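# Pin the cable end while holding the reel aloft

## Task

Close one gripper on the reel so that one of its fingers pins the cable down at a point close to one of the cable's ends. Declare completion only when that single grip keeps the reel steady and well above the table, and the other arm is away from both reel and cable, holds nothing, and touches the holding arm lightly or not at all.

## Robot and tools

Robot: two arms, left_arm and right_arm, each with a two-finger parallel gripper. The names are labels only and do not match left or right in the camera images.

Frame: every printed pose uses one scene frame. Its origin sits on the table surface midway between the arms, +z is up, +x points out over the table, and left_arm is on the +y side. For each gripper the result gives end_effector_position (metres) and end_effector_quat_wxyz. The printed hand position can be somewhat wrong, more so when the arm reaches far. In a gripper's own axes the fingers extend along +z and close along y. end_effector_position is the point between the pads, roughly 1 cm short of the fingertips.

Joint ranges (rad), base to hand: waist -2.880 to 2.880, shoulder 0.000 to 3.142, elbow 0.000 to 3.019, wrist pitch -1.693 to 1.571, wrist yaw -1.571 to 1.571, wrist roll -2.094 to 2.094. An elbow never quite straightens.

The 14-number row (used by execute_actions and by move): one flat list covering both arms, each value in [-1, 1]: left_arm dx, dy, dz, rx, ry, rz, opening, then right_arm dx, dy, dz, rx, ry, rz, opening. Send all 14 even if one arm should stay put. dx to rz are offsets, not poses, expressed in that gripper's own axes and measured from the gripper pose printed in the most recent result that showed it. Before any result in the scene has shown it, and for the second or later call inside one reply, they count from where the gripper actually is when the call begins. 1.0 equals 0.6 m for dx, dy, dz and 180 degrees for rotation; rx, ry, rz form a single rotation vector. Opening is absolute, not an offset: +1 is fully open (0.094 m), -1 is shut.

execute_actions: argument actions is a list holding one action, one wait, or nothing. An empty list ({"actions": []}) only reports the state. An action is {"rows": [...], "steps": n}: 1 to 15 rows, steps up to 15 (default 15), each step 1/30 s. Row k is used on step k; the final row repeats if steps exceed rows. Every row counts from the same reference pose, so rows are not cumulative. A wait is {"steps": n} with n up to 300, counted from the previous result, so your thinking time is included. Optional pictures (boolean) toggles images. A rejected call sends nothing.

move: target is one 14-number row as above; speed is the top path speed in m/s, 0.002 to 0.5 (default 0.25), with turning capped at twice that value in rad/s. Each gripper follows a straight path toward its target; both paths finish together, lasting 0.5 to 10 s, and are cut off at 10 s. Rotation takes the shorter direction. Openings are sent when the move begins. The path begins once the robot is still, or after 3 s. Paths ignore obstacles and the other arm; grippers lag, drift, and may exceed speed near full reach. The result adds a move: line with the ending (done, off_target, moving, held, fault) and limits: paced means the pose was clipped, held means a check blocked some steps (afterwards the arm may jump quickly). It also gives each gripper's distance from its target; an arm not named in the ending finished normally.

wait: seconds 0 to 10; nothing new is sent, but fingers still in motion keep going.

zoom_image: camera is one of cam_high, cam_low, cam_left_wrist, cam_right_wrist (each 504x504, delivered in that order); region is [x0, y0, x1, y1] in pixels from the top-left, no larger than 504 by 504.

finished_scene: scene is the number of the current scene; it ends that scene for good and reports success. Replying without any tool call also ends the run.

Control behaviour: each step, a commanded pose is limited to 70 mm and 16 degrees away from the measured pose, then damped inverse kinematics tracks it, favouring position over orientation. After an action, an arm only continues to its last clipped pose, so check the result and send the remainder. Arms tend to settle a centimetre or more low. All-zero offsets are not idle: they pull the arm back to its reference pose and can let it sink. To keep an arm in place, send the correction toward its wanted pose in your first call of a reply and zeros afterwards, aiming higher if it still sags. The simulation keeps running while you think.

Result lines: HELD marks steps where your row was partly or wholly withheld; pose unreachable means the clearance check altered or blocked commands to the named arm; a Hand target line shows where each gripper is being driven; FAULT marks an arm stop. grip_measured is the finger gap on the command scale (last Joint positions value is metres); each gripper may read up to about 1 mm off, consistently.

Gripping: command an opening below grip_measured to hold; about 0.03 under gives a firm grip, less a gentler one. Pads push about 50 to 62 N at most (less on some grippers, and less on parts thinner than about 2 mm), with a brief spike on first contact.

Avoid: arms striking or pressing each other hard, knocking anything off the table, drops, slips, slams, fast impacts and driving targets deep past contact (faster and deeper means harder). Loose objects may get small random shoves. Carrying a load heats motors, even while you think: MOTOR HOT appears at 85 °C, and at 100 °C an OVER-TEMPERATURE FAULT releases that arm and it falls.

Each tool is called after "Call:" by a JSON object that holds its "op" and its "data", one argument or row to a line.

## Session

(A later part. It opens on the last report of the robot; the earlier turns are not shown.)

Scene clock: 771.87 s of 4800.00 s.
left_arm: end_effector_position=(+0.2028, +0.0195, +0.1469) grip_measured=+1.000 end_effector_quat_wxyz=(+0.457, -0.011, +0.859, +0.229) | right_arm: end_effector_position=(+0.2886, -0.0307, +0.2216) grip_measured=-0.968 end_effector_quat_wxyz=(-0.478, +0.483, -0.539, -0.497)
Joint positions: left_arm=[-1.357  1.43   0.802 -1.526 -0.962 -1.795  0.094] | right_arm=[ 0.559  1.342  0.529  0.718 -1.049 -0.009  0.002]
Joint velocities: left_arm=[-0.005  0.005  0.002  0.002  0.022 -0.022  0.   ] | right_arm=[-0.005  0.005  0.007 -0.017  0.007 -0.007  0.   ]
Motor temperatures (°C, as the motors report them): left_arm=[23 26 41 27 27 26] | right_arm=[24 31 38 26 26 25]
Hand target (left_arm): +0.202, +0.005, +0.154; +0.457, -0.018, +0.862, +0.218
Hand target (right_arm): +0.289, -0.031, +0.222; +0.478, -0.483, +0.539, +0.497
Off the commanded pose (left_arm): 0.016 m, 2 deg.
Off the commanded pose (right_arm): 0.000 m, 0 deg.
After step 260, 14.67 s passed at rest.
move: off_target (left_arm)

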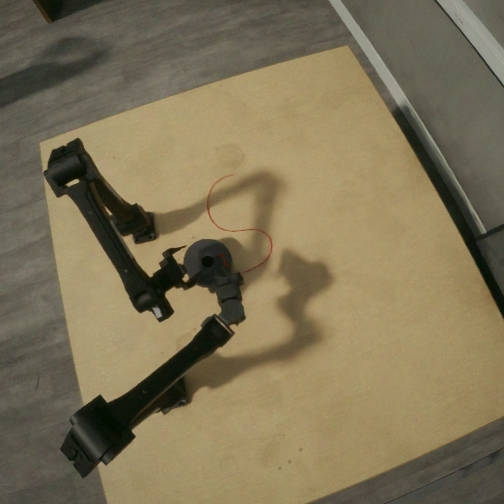

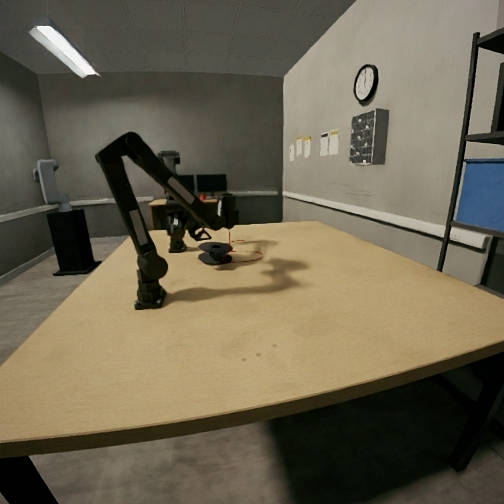

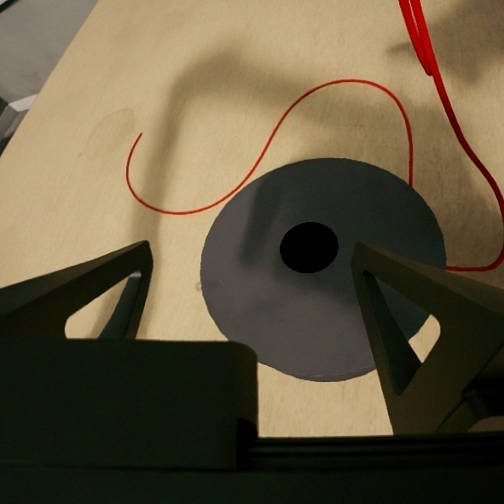

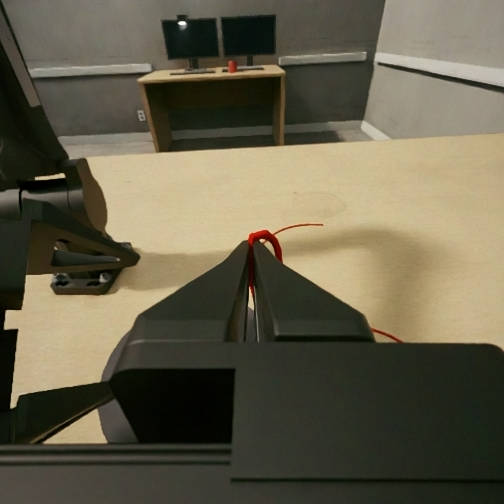

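Call:
{"op": "move", "data": {
  "target": [0,0,0,0,0,0,1, 0,0,0,0,0,0.5,-1],
  "speed": 0.15
}}

Scene clock: 864.03 s of 4800.00 s.
left_arm: end_effector_position=(+0.2028, +0.0195, +0.1469) grip_measured=+1.000 end_effector_quat_wxyz=(+0.457, -0.012, +0.859, +0.229) | right_arm: end_effector_position=(+0.2886, -0.0307, +0.2216) grip_measured=-0.968 end_effector_quat_wxyz=(-0.007, +0.034, +0.723, +0.690)
Joint positions: left_arm=[-1.357  1.43   0.802 -1.526 -0.962 -1.799  0.094] | right_arm=[ 0.559  1.342  0.529  0.718 -1.049  1.545  0.001]
Joint velocities: left_arm=[ 0.005 -0.015  0.007 -0.007  0.022 -0.022  0.   ] | right_arm=[-0.005  0.005  0.012  0.002 -0.022  0.051 -0.   ]
Motor temperatures (°C, as the motors report them): left_arm=[23 26 44 27 25 26] | right_arm=[24 31 38 26 25 25]
Hand target (left_arm): +0.203, +0.019, +0.147; +0.457, -0.011, +0.859, +0.229
Hand target (right_arm): +0.289, -0.031, +0.222; -0.013, +0.040, +0.723, +0.690
Off the commanded pose (left_arm): 0.000 m, 0 deg.
Off the commanded pose (right_arm): 0.000 m, 1 deg.
After step 180, 80.47 s passed at rest.
move: done

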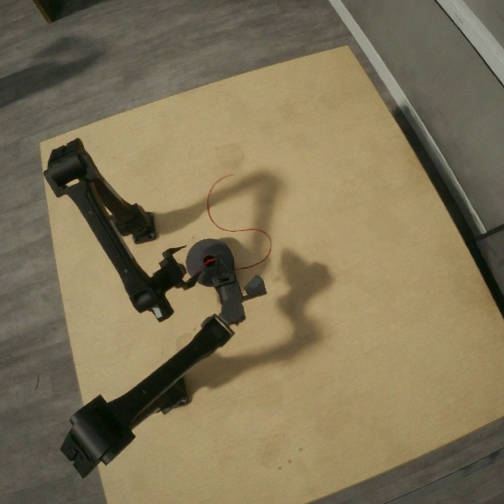

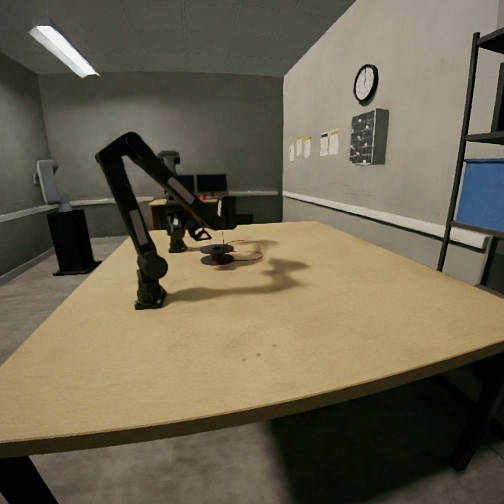

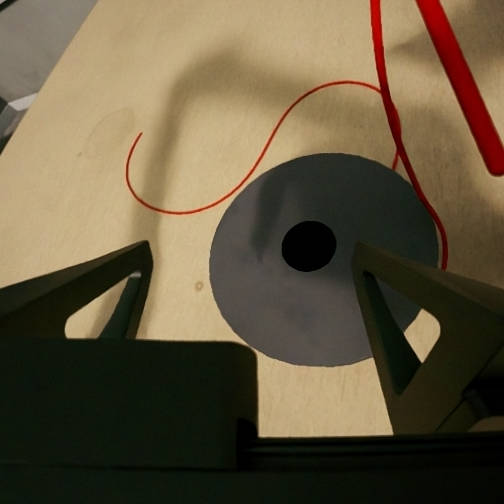

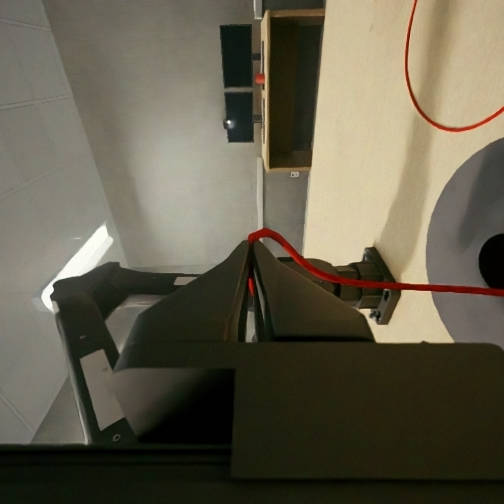

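Call:
{"op": "move", "data": {
  "target": [0,0,0,0,0,0,1, -0.117,-0.225,-0.02,0,0,0,-1],
  "speed": 0.08
}}

Scene clock: 880.00 s of 4800.00 s.
left_arm: end_effector_position=(+0.2028, +0.0195, +0.1469) grip_measured=+1.000 end_effector_quat_wxyz=(+0.457, -0.012, +0.859, +0.229) | right_arm: end_effector_position=(+0.3411, -0.0517, +0.0831) grip_measured=-0.969 end_effector_quat_wxyz=(-0.025, +0.049, +0.727, +0.685)
Joint positions: left_arm=[-1.357  1.43   0.802 -1.526 -0.962 -1.799  0.094] | right_arm=[ 0.445  1.87   0.582  1.131 -1.165  1.53   0.001]
Joint velocities: left_arm=[-0.015  0.005 -0.002  0.002 -0.095 -0.051  0.   ] | right_arm=[-0.005  0.005  0.017  0.032 -0.022  0.022 -0.   ]
Motor temperatures (°C, as the motors report them): left_arm=[23 26 42 27 25 26] | right_arm=[24 31 37 26 25 25]
Hand target (left_arm): +0.203, +0.020, +0.147; +0.457, -0.012, +0.859, +0.229
Hand target (right_arm): +0.352, -0.050, +0.088; -0.008, +0.034, +0.722, +0.691
Off the commanded pose (left_arm): 0.000 m, 0 deg.
Off the commanded pose (right_arm): 0.009 m, 3 deg.
After step 180, 7.73 s passed at rest.
move: off_target (right_arm)

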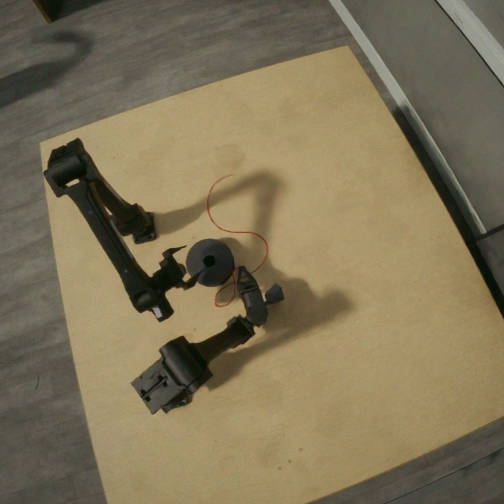

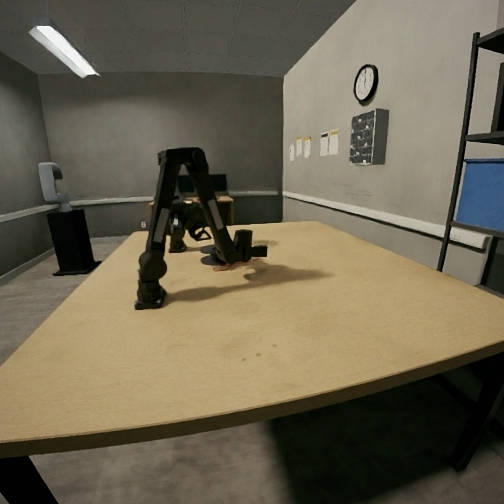

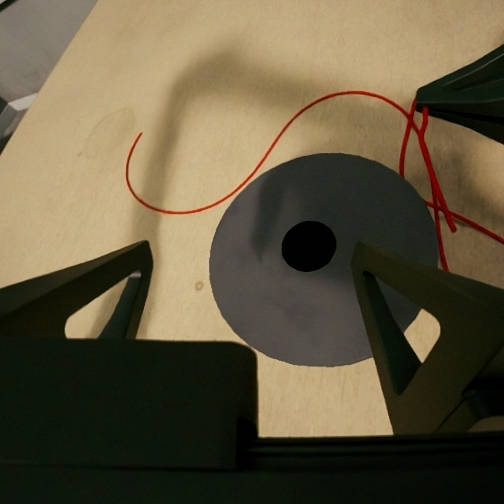

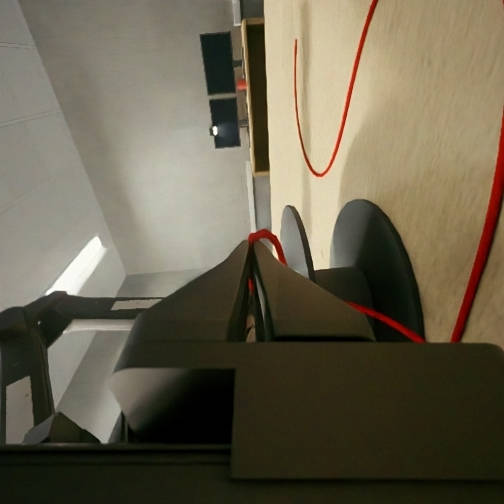

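Call:
{"op": "move", "data": {
  "target": [0,0,0,0,0,0,1, 0,0.09,0.075,0,0,0,-1],
  "speed": 0.06
}}

Scene clock: 895.17 s of 4800.00 s.
left_arm: end_effector_position=(+0.2028, +0.0195, +0.1469) grip_measured=+1.000 end_effector_quat_wxyz=(+0.457, -0.012, +0.859, +0.229) | right_arm: end_effector_position=(+0.3380, -0.0121, +0.1234) grip_measured=-0.969 end_effector_quat_wxyz=(-0.025, +0.050, +0.730, +0.681)
Joint positions: left_arm=[-1.357  1.43   0.802 -1.526 -0.962 -1.799  0.094] | right_arm=[ 0.542  1.744  0.617  0.976 -1.067  1.544  0.001]
Joint velocities: left_arm=[ 0.005  0.015 -0.012 -0.007  0.081 -0.007  0.   ] | right_arm=[-0.015  0.005 -0.012 -0.012 -0.051 -0.051  0.001]
Motor temperatures (°C, as the motors report them): left_arm=[23 26 41 27 25 26] | right_arm=[24 31 37 26 25 25]
Hand target (left_arm): +0.203, +0.020, +0.147; +0.457, -0.012, +0.859, +0.229
Hand target (right_arm): +0.347, -0.005, +0.133; -0.024, +0.049, +0.728, +0.684
Off the commanded pose (left_arm): 0.000 m, 0 deg.
Off the commanded pose (right_arm): 0.017 m, 1 deg.
After step 180, 7.70 s passed at rest.
move: off_target (right_arm)

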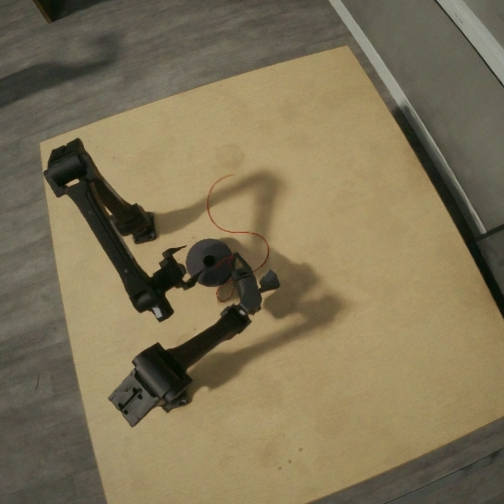

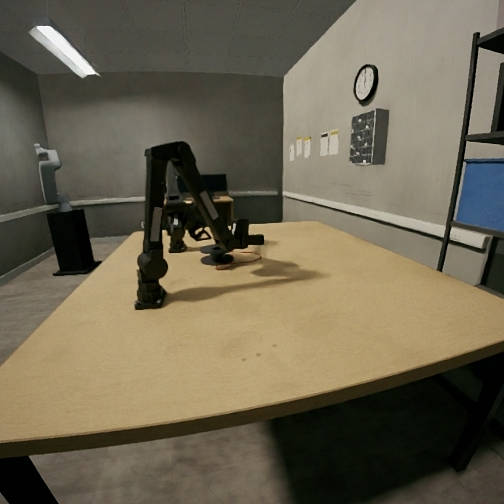

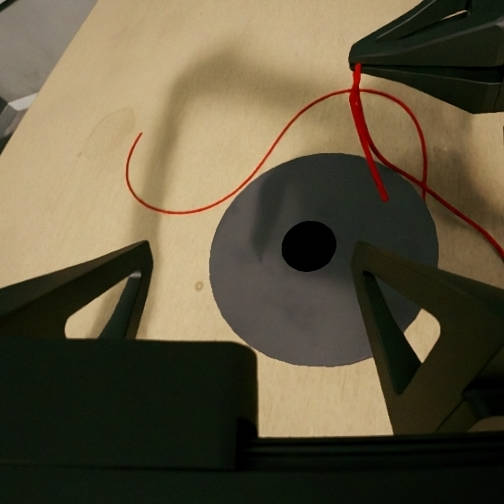

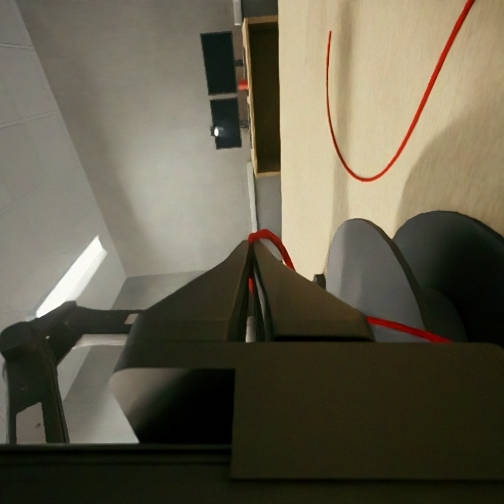

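Call:
{"op": "move", "data": {
  "target": [0,0,0,0,0,0,1, 0.01,-0.07,0,0,0,0,-1],
  "speed": 0.04
}}

Scene clock: 915.43 s of 4800.00 s.
left_arm: end_effector_position=(+0.2028, +0.0195, +0.1469) grip_measured=+1.000 end_effector_quat_wxyz=(+0.457, -0.012, +0.859, +0.229) | right_arm: end_effector_position=(+0.3322, -0.0152, +0.0887) grip_measured=-0.969 end_effector_quat_wxyz=(-0.025, +0.051, +0.731, +0.680)
Joint positions: left_arm=[-1.357  1.43   0.802 -1.526 -0.962 -1.799  0.094] | right_arm=[ 0.542  1.851  0.599  1.099 -1.066  1.544  0.001]
Joint velocities: left_arm=[-0.005 -0.005  0.007 -0.012 -0.007 -0.022  0.   ] | right_arm=[ 0.005  0.005 -0.002  0.007  0.022 -0.022  0.   ]
Motor temperatures (°C, as the motors report them): left_arm=[23 26 41 27 25 26] | right_arm=[24 32 37 26 25 25]
Hand target (left_arm): +0.203, +0.020, +0.147; +0.457, -0.012, +0.859, +0.229
Hand target (right_arm): +0.328, -0.015, +0.083; -0.025, +0.050, +0.731, +0.680
Off the commanded pose (left_arm): 0.000 m, 0 deg.
Off the commanded pose (right_arm): 0.008 m, 0 deg.
After step 180, 12.87 s passed at rest.
move: done

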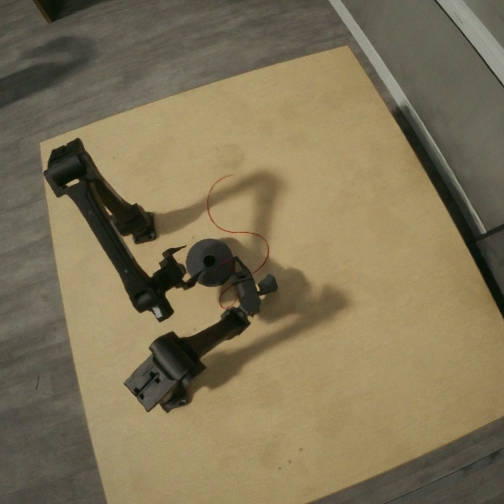

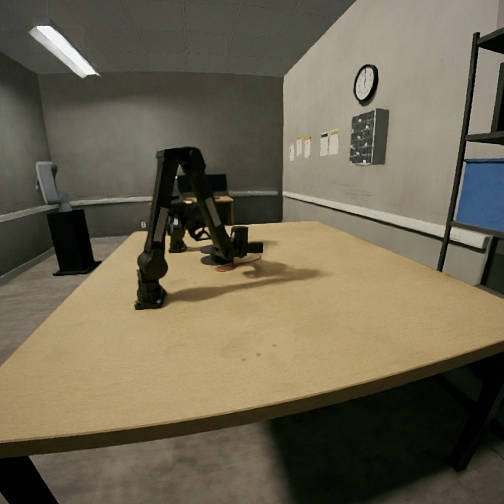

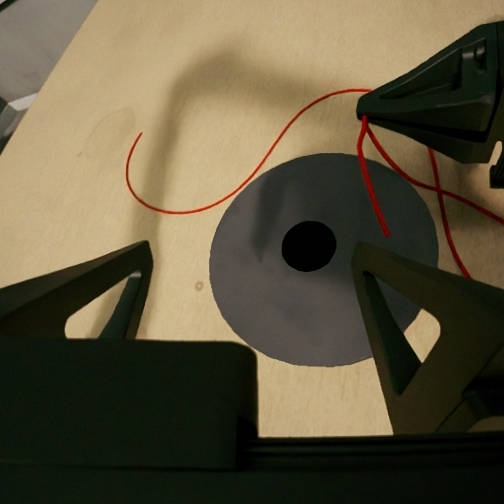

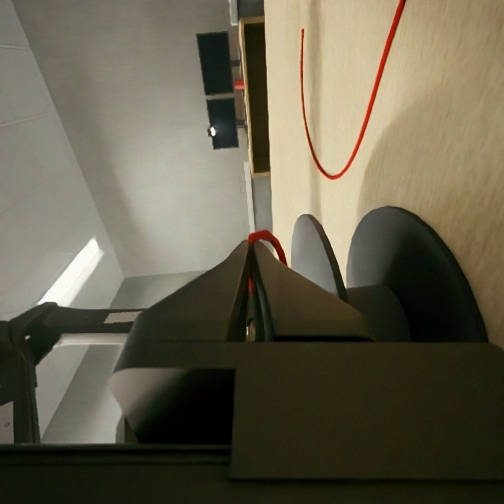

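Call:
{"op": "move", "data": {
  "target": [0,0,0,0,0,0,1, 0.075,0,-0.025,0,0,0,-1],
  "speed": 0.04
}}

Scene clock: 926.53 s of 4800.00 s.
left_arm: end_effector_position=(+0.2028, +0.0195, +0.1469) grip_measured=+1.000 end_effector_quat_wxyz=(+0.457, -0.012, +0.859, +0.229) | right_arm: end_effector_position=(+0.2902, -0.0301, +0.0877) grip_measured=-0.969 end_effector_quat_wxyz=(-0.031, +0.059, +0.735, +0.674)
Joint positions: left_arm=[-1.357  1.43   0.802 -1.526 -0.962 -1.799  0.094] | right_arm=[ 0.559  1.79   0.476  1.137 -1.046  1.544  0.001]
Joint velocities: left_arm=[-0.005 -0.024 -0.007 -0.027  0.007  0.022  0.   ] | right_arm=[-0.005 -0.005  0.002 -0.012 -0.007 -0.066 -0.   ]
Motor temperatures (°C, as the motors report them): left_arm=[23 26 41 27 25 26] | right_arm=[24 32 36 26 25 25]
Hand target (left_arm): +0.203, +0.020, +0.147; +0.457, -0.012, +0.859, +0.229
Hand target (right_arm): +0.287, -0.028, +0.093; -0.025, +0.051, +0.731, +0.680
Off the commanded pose (left_arm): 0.000 m, 0 deg.
Off the commanded pose (right_arm): 0.008 m, 1 deg.
After step 180, 3.60 s passed at rest.
move: done

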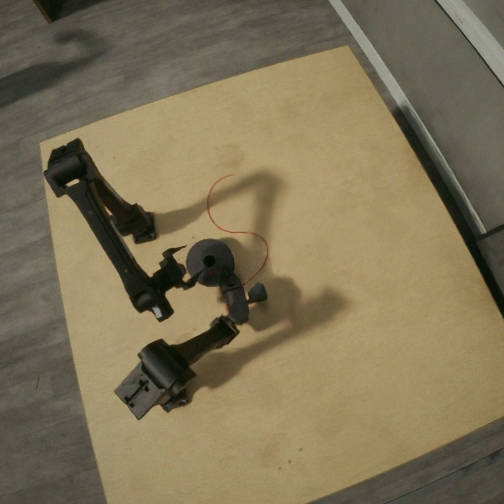

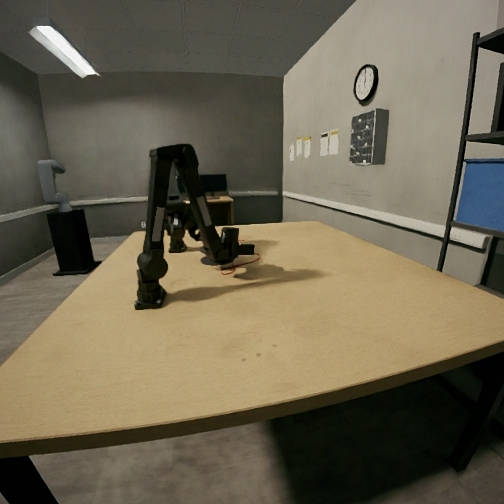

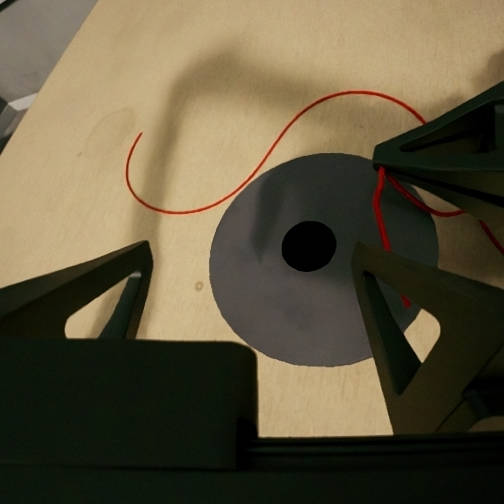

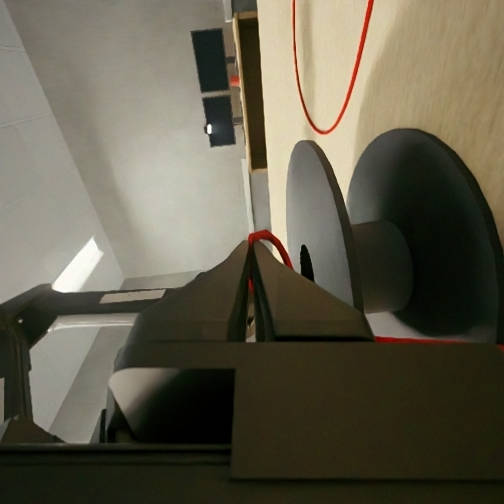

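Call:
{"op": "execute_actions", "data": {
  "actions": [
    {"rows": [[0,0,0,0,0,0,1, 0,0,0,0,0,0,-0.6]], "steps": 12}
  ],
  "pictures": false
}}

Call:
{"op": "move", "data": {
  "target": [0,0,0,0,0,0,1, 0,0.01,-0.12,0,0,0,-0.6],
  "speed": 0.05
}}

Scene clock: 939.40 s of 4800.00 s.
left_arm: end_effector_position=(+0.2028, +0.0195, +0.1469) grip_measured=+1.000 end_effector_quat_wxyz=(+0.457, -0.012, +0.859, +0.229) | right_arm: end_effector_position=(+0.2902, -0.0301, +0.0877) grip_measured=-0.602 end_effector_quat_wxyz=(-0.031, +0.059, +0.735, +0.674)
Joint positions: left_arm=[-1.357  1.43   0.802 -1.526 -0.962 -1.799  0.094] | right_arm=[ 0.559  1.79   0.476  1.137 -1.046  1.544  0.019]
Joint velocities: left_arm=[ 0.015  0.005 -0.012 -0.007 -0.007 -0.066  0.   ] | right_arm=[-0.015 -0.005 -0.017  0.007  0.007 -0.037 -0.001]
Motor temperatures (°C, as the motors report them): left_arm=[23 26 41 27 25 26] | right_arm=[24 32 35 26 25 25]
Hand target (left_arm): +0.203, +0.020, +0.147; +0.457, -0.012, +0.859, +0.229
Hand target (right_arm): +0.290, -0.030, +0.088; -0.031, +0.059, +0.735, +0.675
Off the commanded pose (left_arm): 0.000 m, 0 deg.
Off the commanded pose (right_arm): 0.000 m, 0 deg.
Steps of this call (steps 1 to 180: nothing new was sent; then 6.47 s passed at rest; steps 181 to 192: all 12 steps of this action). Readings (end_effector_position):
181: left_arm (+0.2028, +0.0195, +0.1469) | right_arm (+0.2902, -0.0301, +0.0877)
182: left_arm (+0.2028, +0.0195, +0.1469) | right_arm (+0.2902, -0.0301, +0.0877)
184: left_arm (+0.2028, +0.0195, +0.1469) | right_arm (+0.2902, -0.0301, +0.0877)
188: left_arm (+0.2028, +0.0195, +0.1469) | right_arm (+0.2902, -0.0301, +0.0877)
192: the state above

Scene clock: 941.37 s of 4800.00 s.
left_arm: end_effector_position=(+0.2028, +0.0195, +0.1469) grip_measured=+1.000 end_effector_quat_wxyz=(+0.457, -0.012, +0.859, +0.229) | right_arm: end_effector_position=(+0.2899, -0.0978, +0.1016) grip_measured=-0.602 end_effector_quat_wxyz=(-0.030, +0.059, +0.731, +0.680)
Joint positions: left_arm=[-1.357  1.43   0.802 -1.526 -0.962 -1.799  0.094] | right_arm=[ 0.368  1.693  0.405  1.06  -1.235  1.48   0.019]
Joint velocities: left_arm=[-0.005  0.005 -0.012  0.002  0.007  0.066  0.   ] | right_arm=[ 0.005 -0.015 -0.017 -0.012  0.022 -0.066 -0.   ]
Motor temperatures (°C, as the motors report them): left_arm=[23 26 41 27 25 26] | right_arm=[24 32 34 26 25 25]
Hand target (left_arm): +0.203, +0.020, +0.147; +0.457, -0.012, +0.859, +0.229
Hand target (right_arm): +0.287, -0.100, +0.100; -0.032, +0.060, +0.732, +0.677
Off the commanded pose (left_arm): 0.000 m, 0 deg.
Off the commanded pose (right_arm): 0.004 m, 1 deg.
move: done

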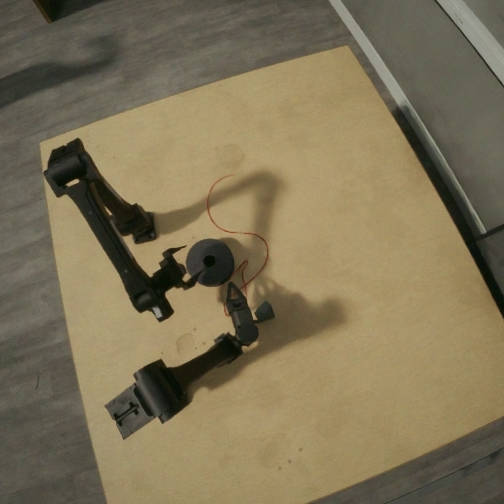

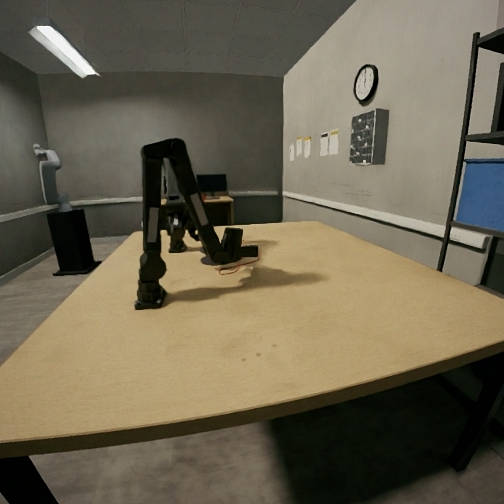

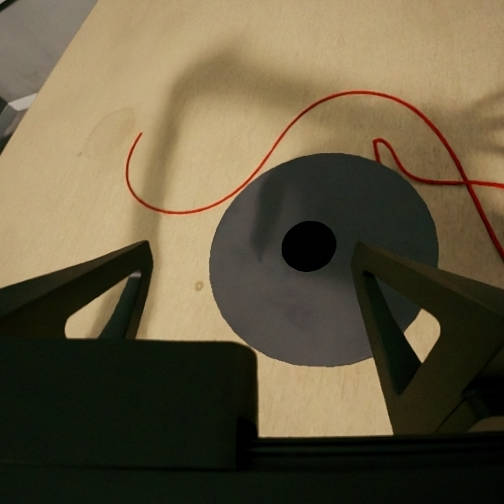

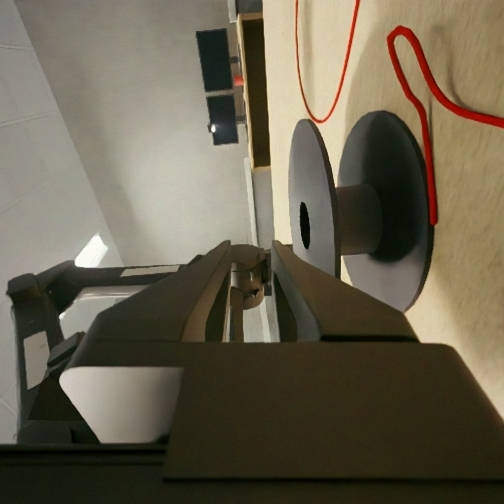

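Call:
{"op": "zoom_image", "data": {
  "camera": "cam_high",
  "region": [150, 170, 310, 350]
}}

Region (150, 170, 310, 350) of cam_high's 504x504 image, scaled by 2.800, with more detail than that image has.

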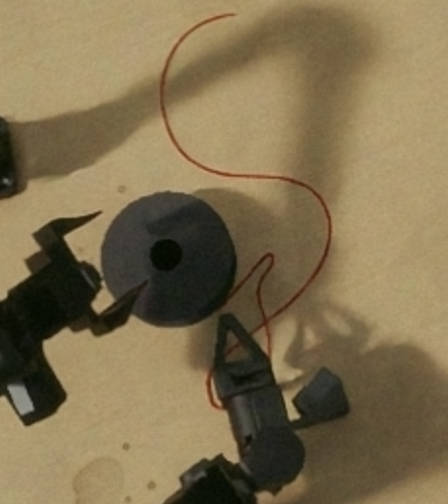

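Call:
{"op": "move", "data": {
  "target": [0,0,0,0,0,0,1, -0.06,0.03,0.05,0.5,0,0,0.0],
  "speed": 0.15
}}

Scene clock: 996.07 s of 4800.00 s.
left_arm: end_effector_position=(+0.2028, +0.0195, +0.1469) grip_measured=+1.000 end_effector_quat_wxyz=(+0.457, -0.012, +0.859, +0.229) | right_arm: end_effector_position=(+0.3168, -0.0829, +0.1072) grip_measured=-0.002 end_effector_quat_wxyz=(-0.065, +0.019, +0.997, -0.043)
Joint positions: left_arm=[-1.357  1.43   0.802 -1.526 -0.962 -1.799  0.094] | right_arm=[ 0.761  1.654  1.244 -1.315 -0.018  0.721  0.047]
Joint velocities: left_arm=[-0.005  0.005  0.012 -0.012 -0.007  0.007  0.   ] | right_arm=[-0.015 -0.024  0.007  0.002  0.022  0.051 -0.001]
Motor temperatures (°C, as the motors report them): left_arm=[23 26 40 27 25 26] | right_arm=[24 31 35 26 25 25]
Hand target (left_arm): +0.203, +0.020, +0.147; +0.457, -0.012, +0.859, +0.229
Hand target (right_arm): +0.327, -0.072, +0.115; -0.058, +0.023, +0.997, -0.042
Off the commanded pose (left_arm): 0.000 m, 0 deg.
Off the commanded pose (right_arm): 0.020 m, 1 deg.
After step 180, 43.13 s passed at rest.
move: off_target (right_arm)

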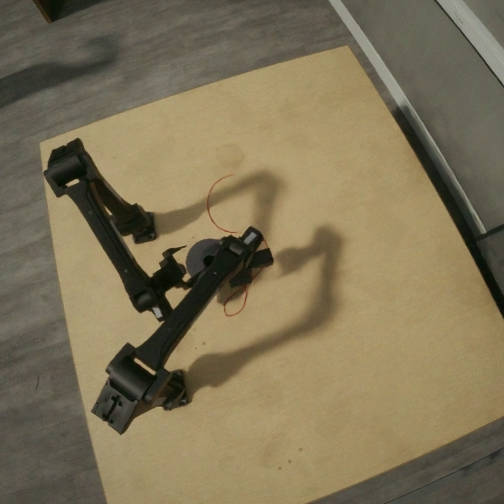

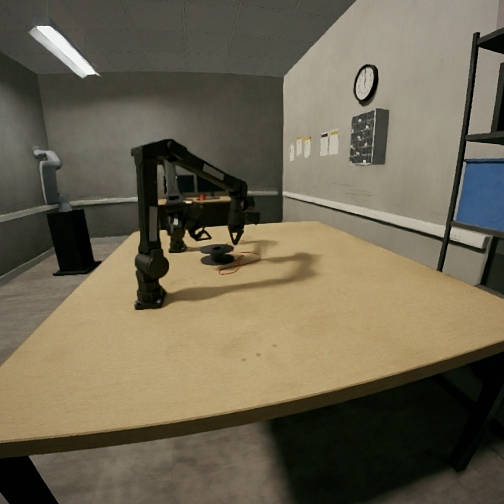

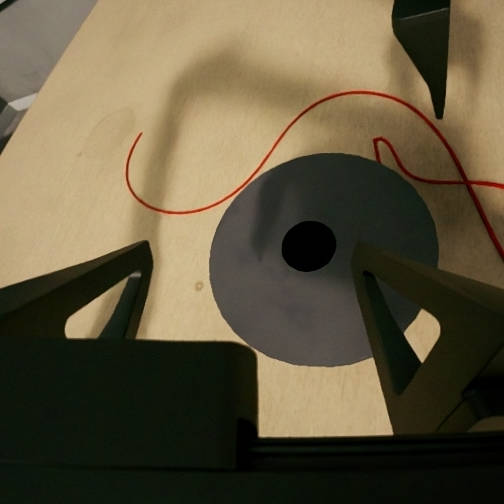

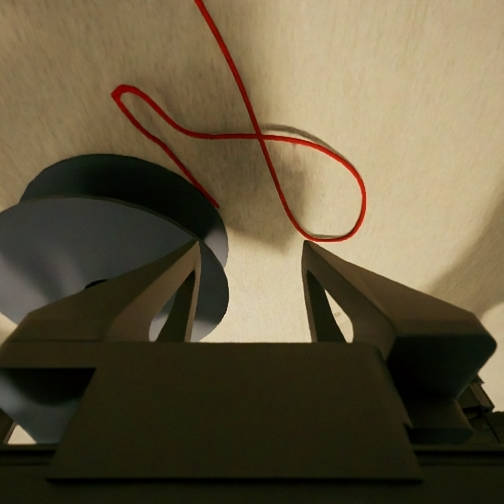

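Call:
{"op": "move", "data": {
  "target": [0,0,0,0,0,0,1, -0.067,0.097,0.09,0,0,-0.33,-0.3],
  "speed": 0.1
}}

Scene clock: 1041.50 s of 4800.00 s.
left_arm: end_effector_position=(+0.2028, +0.0195, +0.1469) grip_measured=+1.000 end_effector_quat_wxyz=(+0.457, -0.012, +0.859, +0.229) | right_arm: end_effector_position=(+0.3378, -0.0495, +0.0441) grip_measured=-0.298 end_effector_quat_wxyz=(-0.096, -0.466, +0.879, -0.013)
Joint positions: left_arm=[-1.357  1.43   0.802 -1.526 -0.962 -1.799  0.094] | right_arm=[ 0.787  1.841  1.314 -1.237 -0.018 -0.265  0.033]
Joint velocities: left_arm=[-0.015  0.005 -0.012  0.002  0.037  0.007  0.   ] | right_arm=[-0.015 -0.024  0.007  0.012 -0.022  0.007 -0.002]
Motor temperatures (°C, as the motors report them): left_arm=[23 26 40 27 25 26] | right_arm=[24 32 42 26 25 25]
Hand target (left_arm): +0.203, +0.020, +0.147; +0.457, -0.012, +0.859, +0.229
Hand target (right_arm): +0.352, -0.031, +0.046; -0.077, -0.477, +0.875, -0.006
Off the commanded pose (left_arm): 0.000 m, 0 deg.
Off the commanded pose (right_arm): 0.023 m, 3 deg.
After step 180, 33.87 s passed at rest.
move: off_target (right_arm)

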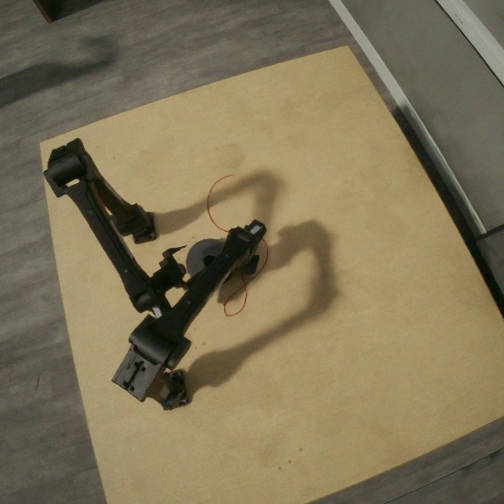

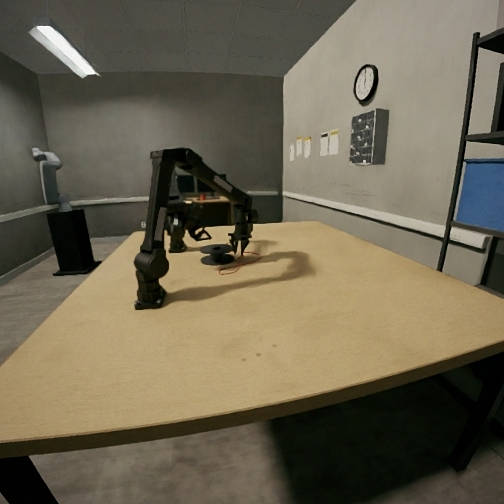

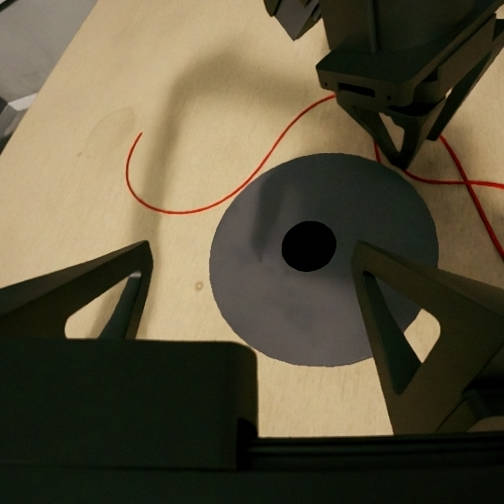

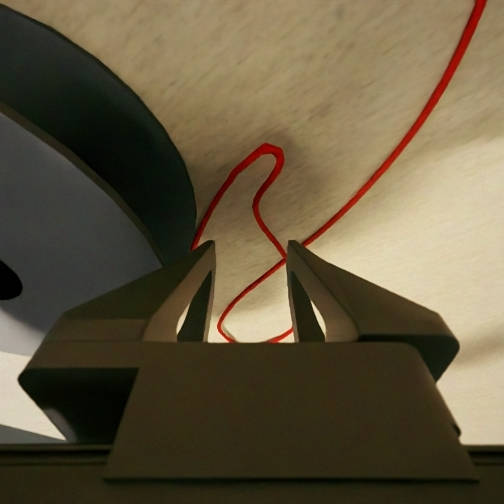

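Call:
{"op": "move", "data": {
  "target": [0,0,0,0,0,0,1, 0,-0.006,0.105,0,0,0,-0.55],
  "speed": 0.05
}}

Scene clock: 1052.63 s of 4800.00 s.
left_arm: end_effector_position=(+0.2028, +0.0195, +0.1469) grip_measured=+1.000 end_effector_quat_wxyz=(+0.457, -0.012, +0.859, +0.229) | right_arm: end_effector_position=(+0.3341, -0.0527, +0.0051) grip_measured=-0.548 end_effector_quat_wxyz=(-0.086, -0.468, +0.880, -0.010)
Joint positions: left_arm=[-1.357  1.43   0.802 -1.526 -0.962 -1.799  0.094] | right_arm=[ 0.787  1.873  1.245 -1.114 -0.018 -0.268  0.021]
Joint velocities: left_arm=[ 0.005  0.005 -0.007  0.012  0.051  0.007  0.   ] | right_arm=[ 0.005 -0.005 -0.007 -0.002 -0.037  0.066 -0.001]
Motor temperatures (°C, as the motors report them): left_arm=[23 26 40 27 25 26] | right_arm=[24 33 42 26 25 25]
Hand target (left_arm): +0.203, +0.020, +0.147; +0.457, -0.012, +0.859, +0.229
Hand target (right_arm): +0.331, -0.058, -0.017; -0.096, -0.466, +0.879, -0.013
Off the commanded pose (left_arm): 0.000 m, 0 deg.
Off the commanded pose (right_arm): 0.024 m, 1 deg.
After step 180, 3.63 s passed at rest.
move: off_target (right_arm)

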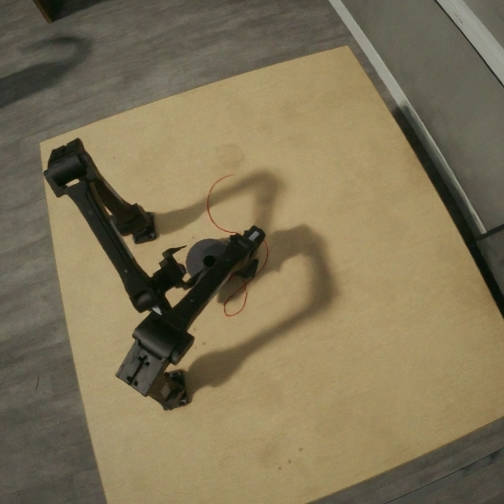

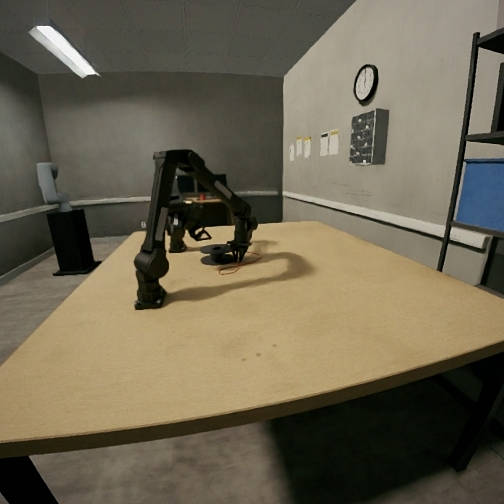

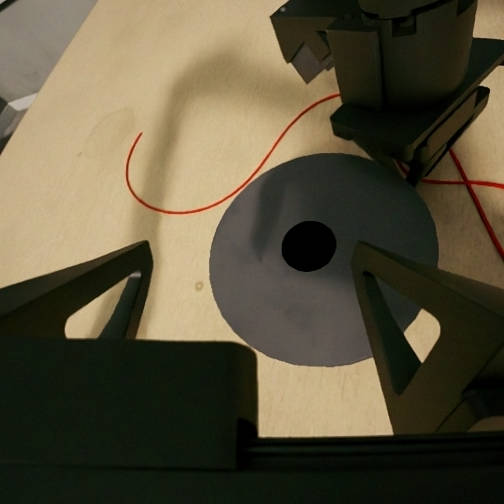

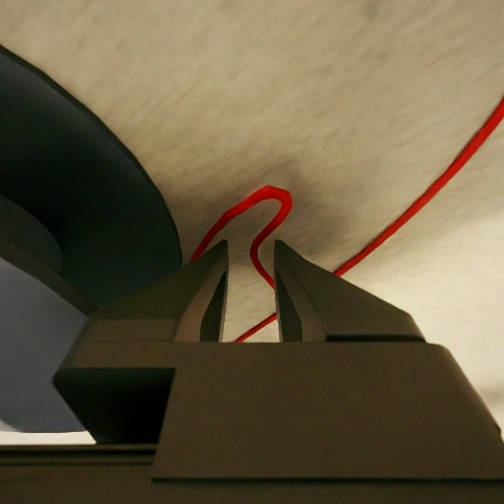

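The cable is between the fingers. Close while pressing.

Call:
{"op": "execute_actions", "data": {
  "actions": [
    {"rows": [[0,0,0,0,0,0,1, 0,0,0.035,0,0,0,-1]], "steps": 15}
  ],
  "pictures": false
}}

Call:
{"op": "move", "data": {
  "target": [0,0,0,0,0,0,1, 0,0,-0.3,0,0,0,-1],
  "speed": 0.08
}}

Scene clock: 1060.40 s of 4800.00 s.
left_arm: end_effector_position=(+0.2028, +0.0195, +0.1469) grip_measured=+1.000 end_effector_quat_wxyz=(+0.457, -0.012, +0.859, +0.229) | right_arm: end_effector_position=(+0.3373, -0.0515, +0.0041) grip_measured=-0.967 end_effector_quat_wxyz=(-0.076, -0.468, +0.880, -0.010)
Joint positions: left_arm=[-1.357  1.43   0.802 -1.526 -0.962 -1.799  0.094] | right_arm=[ 0.786  1.871  1.24  -1.094 -0.014 -0.268  0.002]
Joint velocities: left_arm=[-0.005 -0.005 -0.012 -0.012  0.007 -0.066  0.   ] | right_arm=[-0.015 -0.005  0.017 -0.017  0.022 -0.11  -0.   ]
Motor temperatures (°C, as the motors report them): left_arm=[23 26 40 27 25 26] | right_arm=[24 33 40 26 25 25]
Hand target (left_arm): +0.203, +0.020, +0.147; +0.457, -0.012, +0.859, +0.229
Hand target (right_arm): +0.331, -0.055, -0.015; -0.086, -0.468, +0.879, -0.010
Off the commanded pose (left_arm): 0.000 m, 0 deg.
Off the commanded pose (right_arm): 0.021 m, 1 deg.
Steps of this call (steps 1 to 180: nothing new was sent; then 1.27 s passed at rest; steps 181 to 195: all 15 steps of this action). Readings (end_effector_position):
181: left_arm (+0.2028, +0.0195, +0.1469) | right_arm (+0.3348, -0.0526, +0.0046)
182: left_arm (+0.2028, +0.0195, +0.1469) | right_arm (+0.3363, -0.0518, +0.0042)
184: left_arm (+0.2028, +0.0195, +0.1469) | right_arm (+0.3373, -0.0515, +0.0041)
188: left_arm (+0.2028, +0.0195, +0.1469) | right_arm (+0.3373, -0.0515, +0.0041)
195: the state above

Scene clock: 1063.27 s of 4800.00 s.
left_arm: end_effector_position=(+0.2028, +0.0195, +0.1469) grip_measured=+1.000 end_effector_quat_wxyz=(+0.457, -0.012, +0.859, +0.229) | right_arm: end_effector_position=(+0.3469, -0.0433, +0.1632) grip_measured=-0.967 end_effector_quat_wxyz=(-0.093, -0.467, +0.879, -0.014)
Joint positions: left_arm=[-1.357  1.43   0.802 -1.526 -0.962 -1.799  0.094] | right_arm=[ 0.786  1.75   1.522 -1.531 -0.014 -0.268  0.002]
Joint velocities: left_arm=[-0.015  0.005 -0.012  0.022 -0.007  0.022  0.   ] | right_arm=[ 0.005 -0.015  0.007  0.002 -0.139 -0.051 -0.001]
Motor temperatures (°C, as the motors report them): left_arm=[23 26 40 27 25 26] | right_arm=[24 33 40 26 25 25]
Hand target (left_arm): +0.203, +0.020, +0.147; +0.457, -0.012, +0.859, +0.229
Hand target (right_arm): +0.357, -0.037, +0.182; -0.076, -0.468, +0.880, -0.010
Off the commanded pose (left_arm): 0.000 m, 0 deg.
Off the commanded pose (right_arm): 0.024 m, 2 deg.
move: off_target (right_arm)

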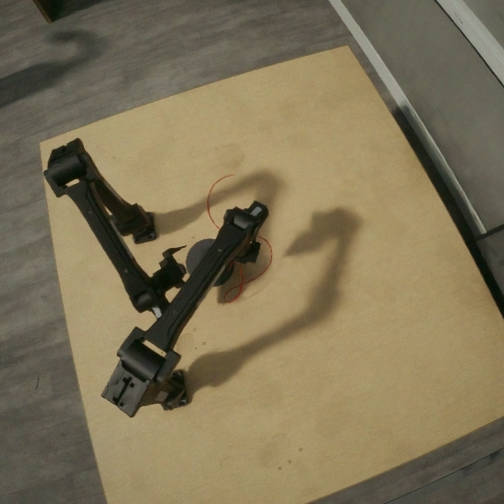

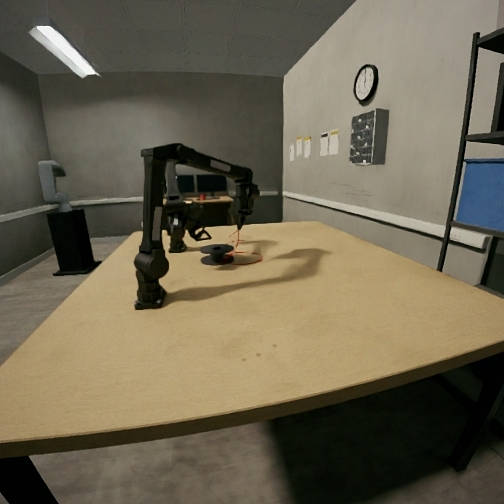

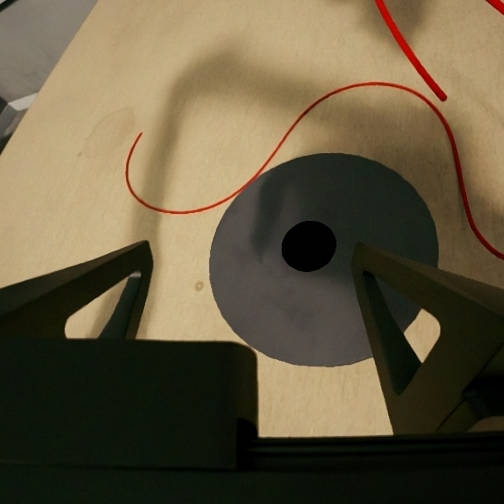

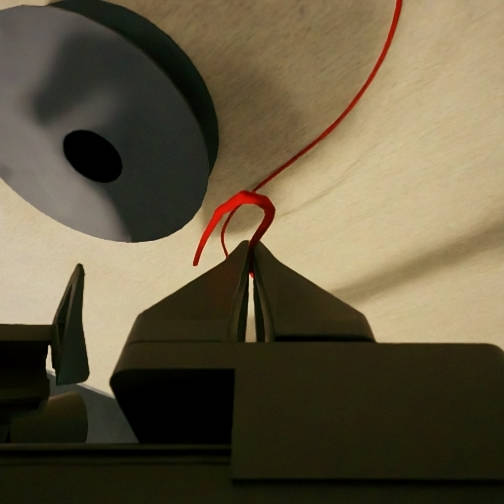

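Call:
{"op": "move", "data": {
  "target": [-0.03,0.15,0,0,0,0,-1, 0,0,-0.09,0,0,0,-1],
  "speed": 0.1
}}

Scene clock: 1090.23 s of 4800.00 s.
left_arm: end_effector_position=(+0.1946, +0.0923, +0.1961) grip_measured=-0.997 end_effector_quat_wxyz=(+0.458, -0.019, +0.862, +0.214) | right_arm: end_effector_position=(+0.3457, -0.0442, +0.1989) grip_measured=-0.967 end_effector_quat_wxyz=(-0.109, -0.466, +0.878, -0.017)
Joint positions: left_arm=[-1.357  1.122  0.696 -1.692 -0.962 -1.796  0.   ] | right_arm=[ 0.786  1.75   1.612 -1.654 -0.014 -0.268  0.002]
Joint velocities: left_arm=[ 0.005  0.005 -0.002 -0.012  0.066  0.051 -0.   ] | right_arm=[-0.005 -0.024  0.007  0.002 -0.066 -0.037  0.   ]
Motor temperatures (°C, as the motors report them): left_arm=[23 26 39 27 25 26] | right_arm=[24 34 44 26 25 25]
Hand target (left_arm): +0.194, +0.097, +0.194; +0.456, -0.010, +0.861, +0.224
Hand target (right_arm): +0.354, -0.038, +0.216; -0.093, -0.467, +0.879, -0.014
Off the commanded pose (left_arm): 0.005 m, 2 deg.
Off the commanded pose (right_arm): 0.021 m, 2 deg.
joint sent to its limit (left arm) — the command would take joint 4 (wrist pitch) past its lower limit, so that joint was sent only as far as its limit.
After step 180, 19.70 s passed at rest.
move: off_target (right_arm)

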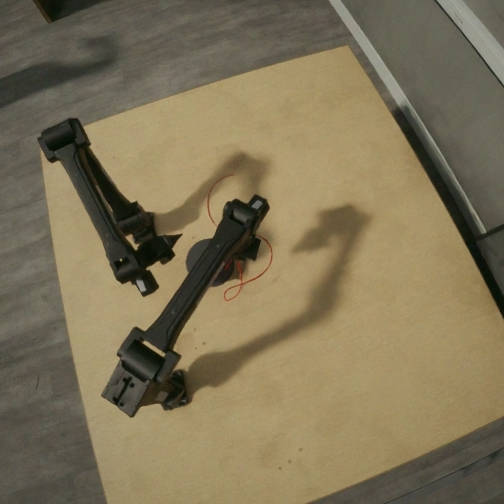

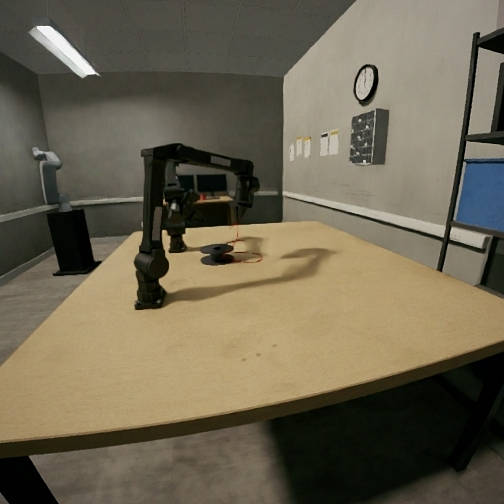

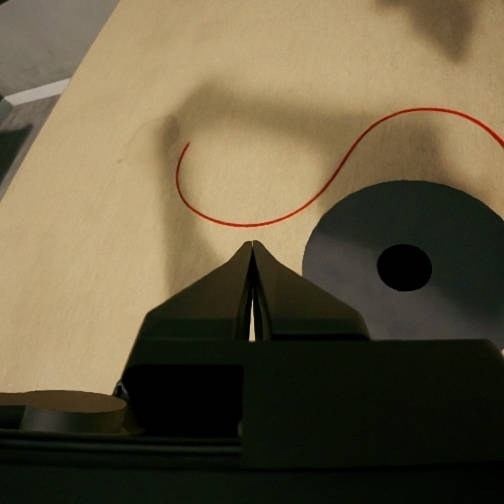

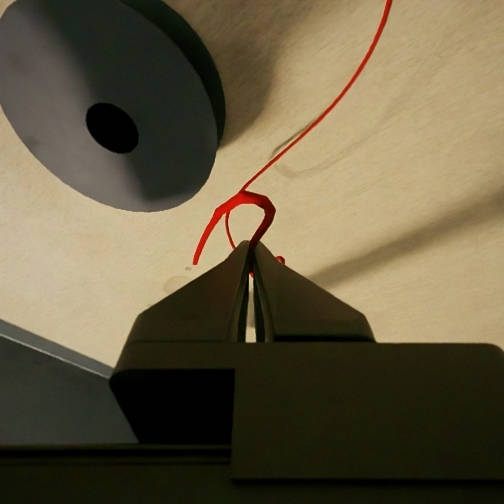

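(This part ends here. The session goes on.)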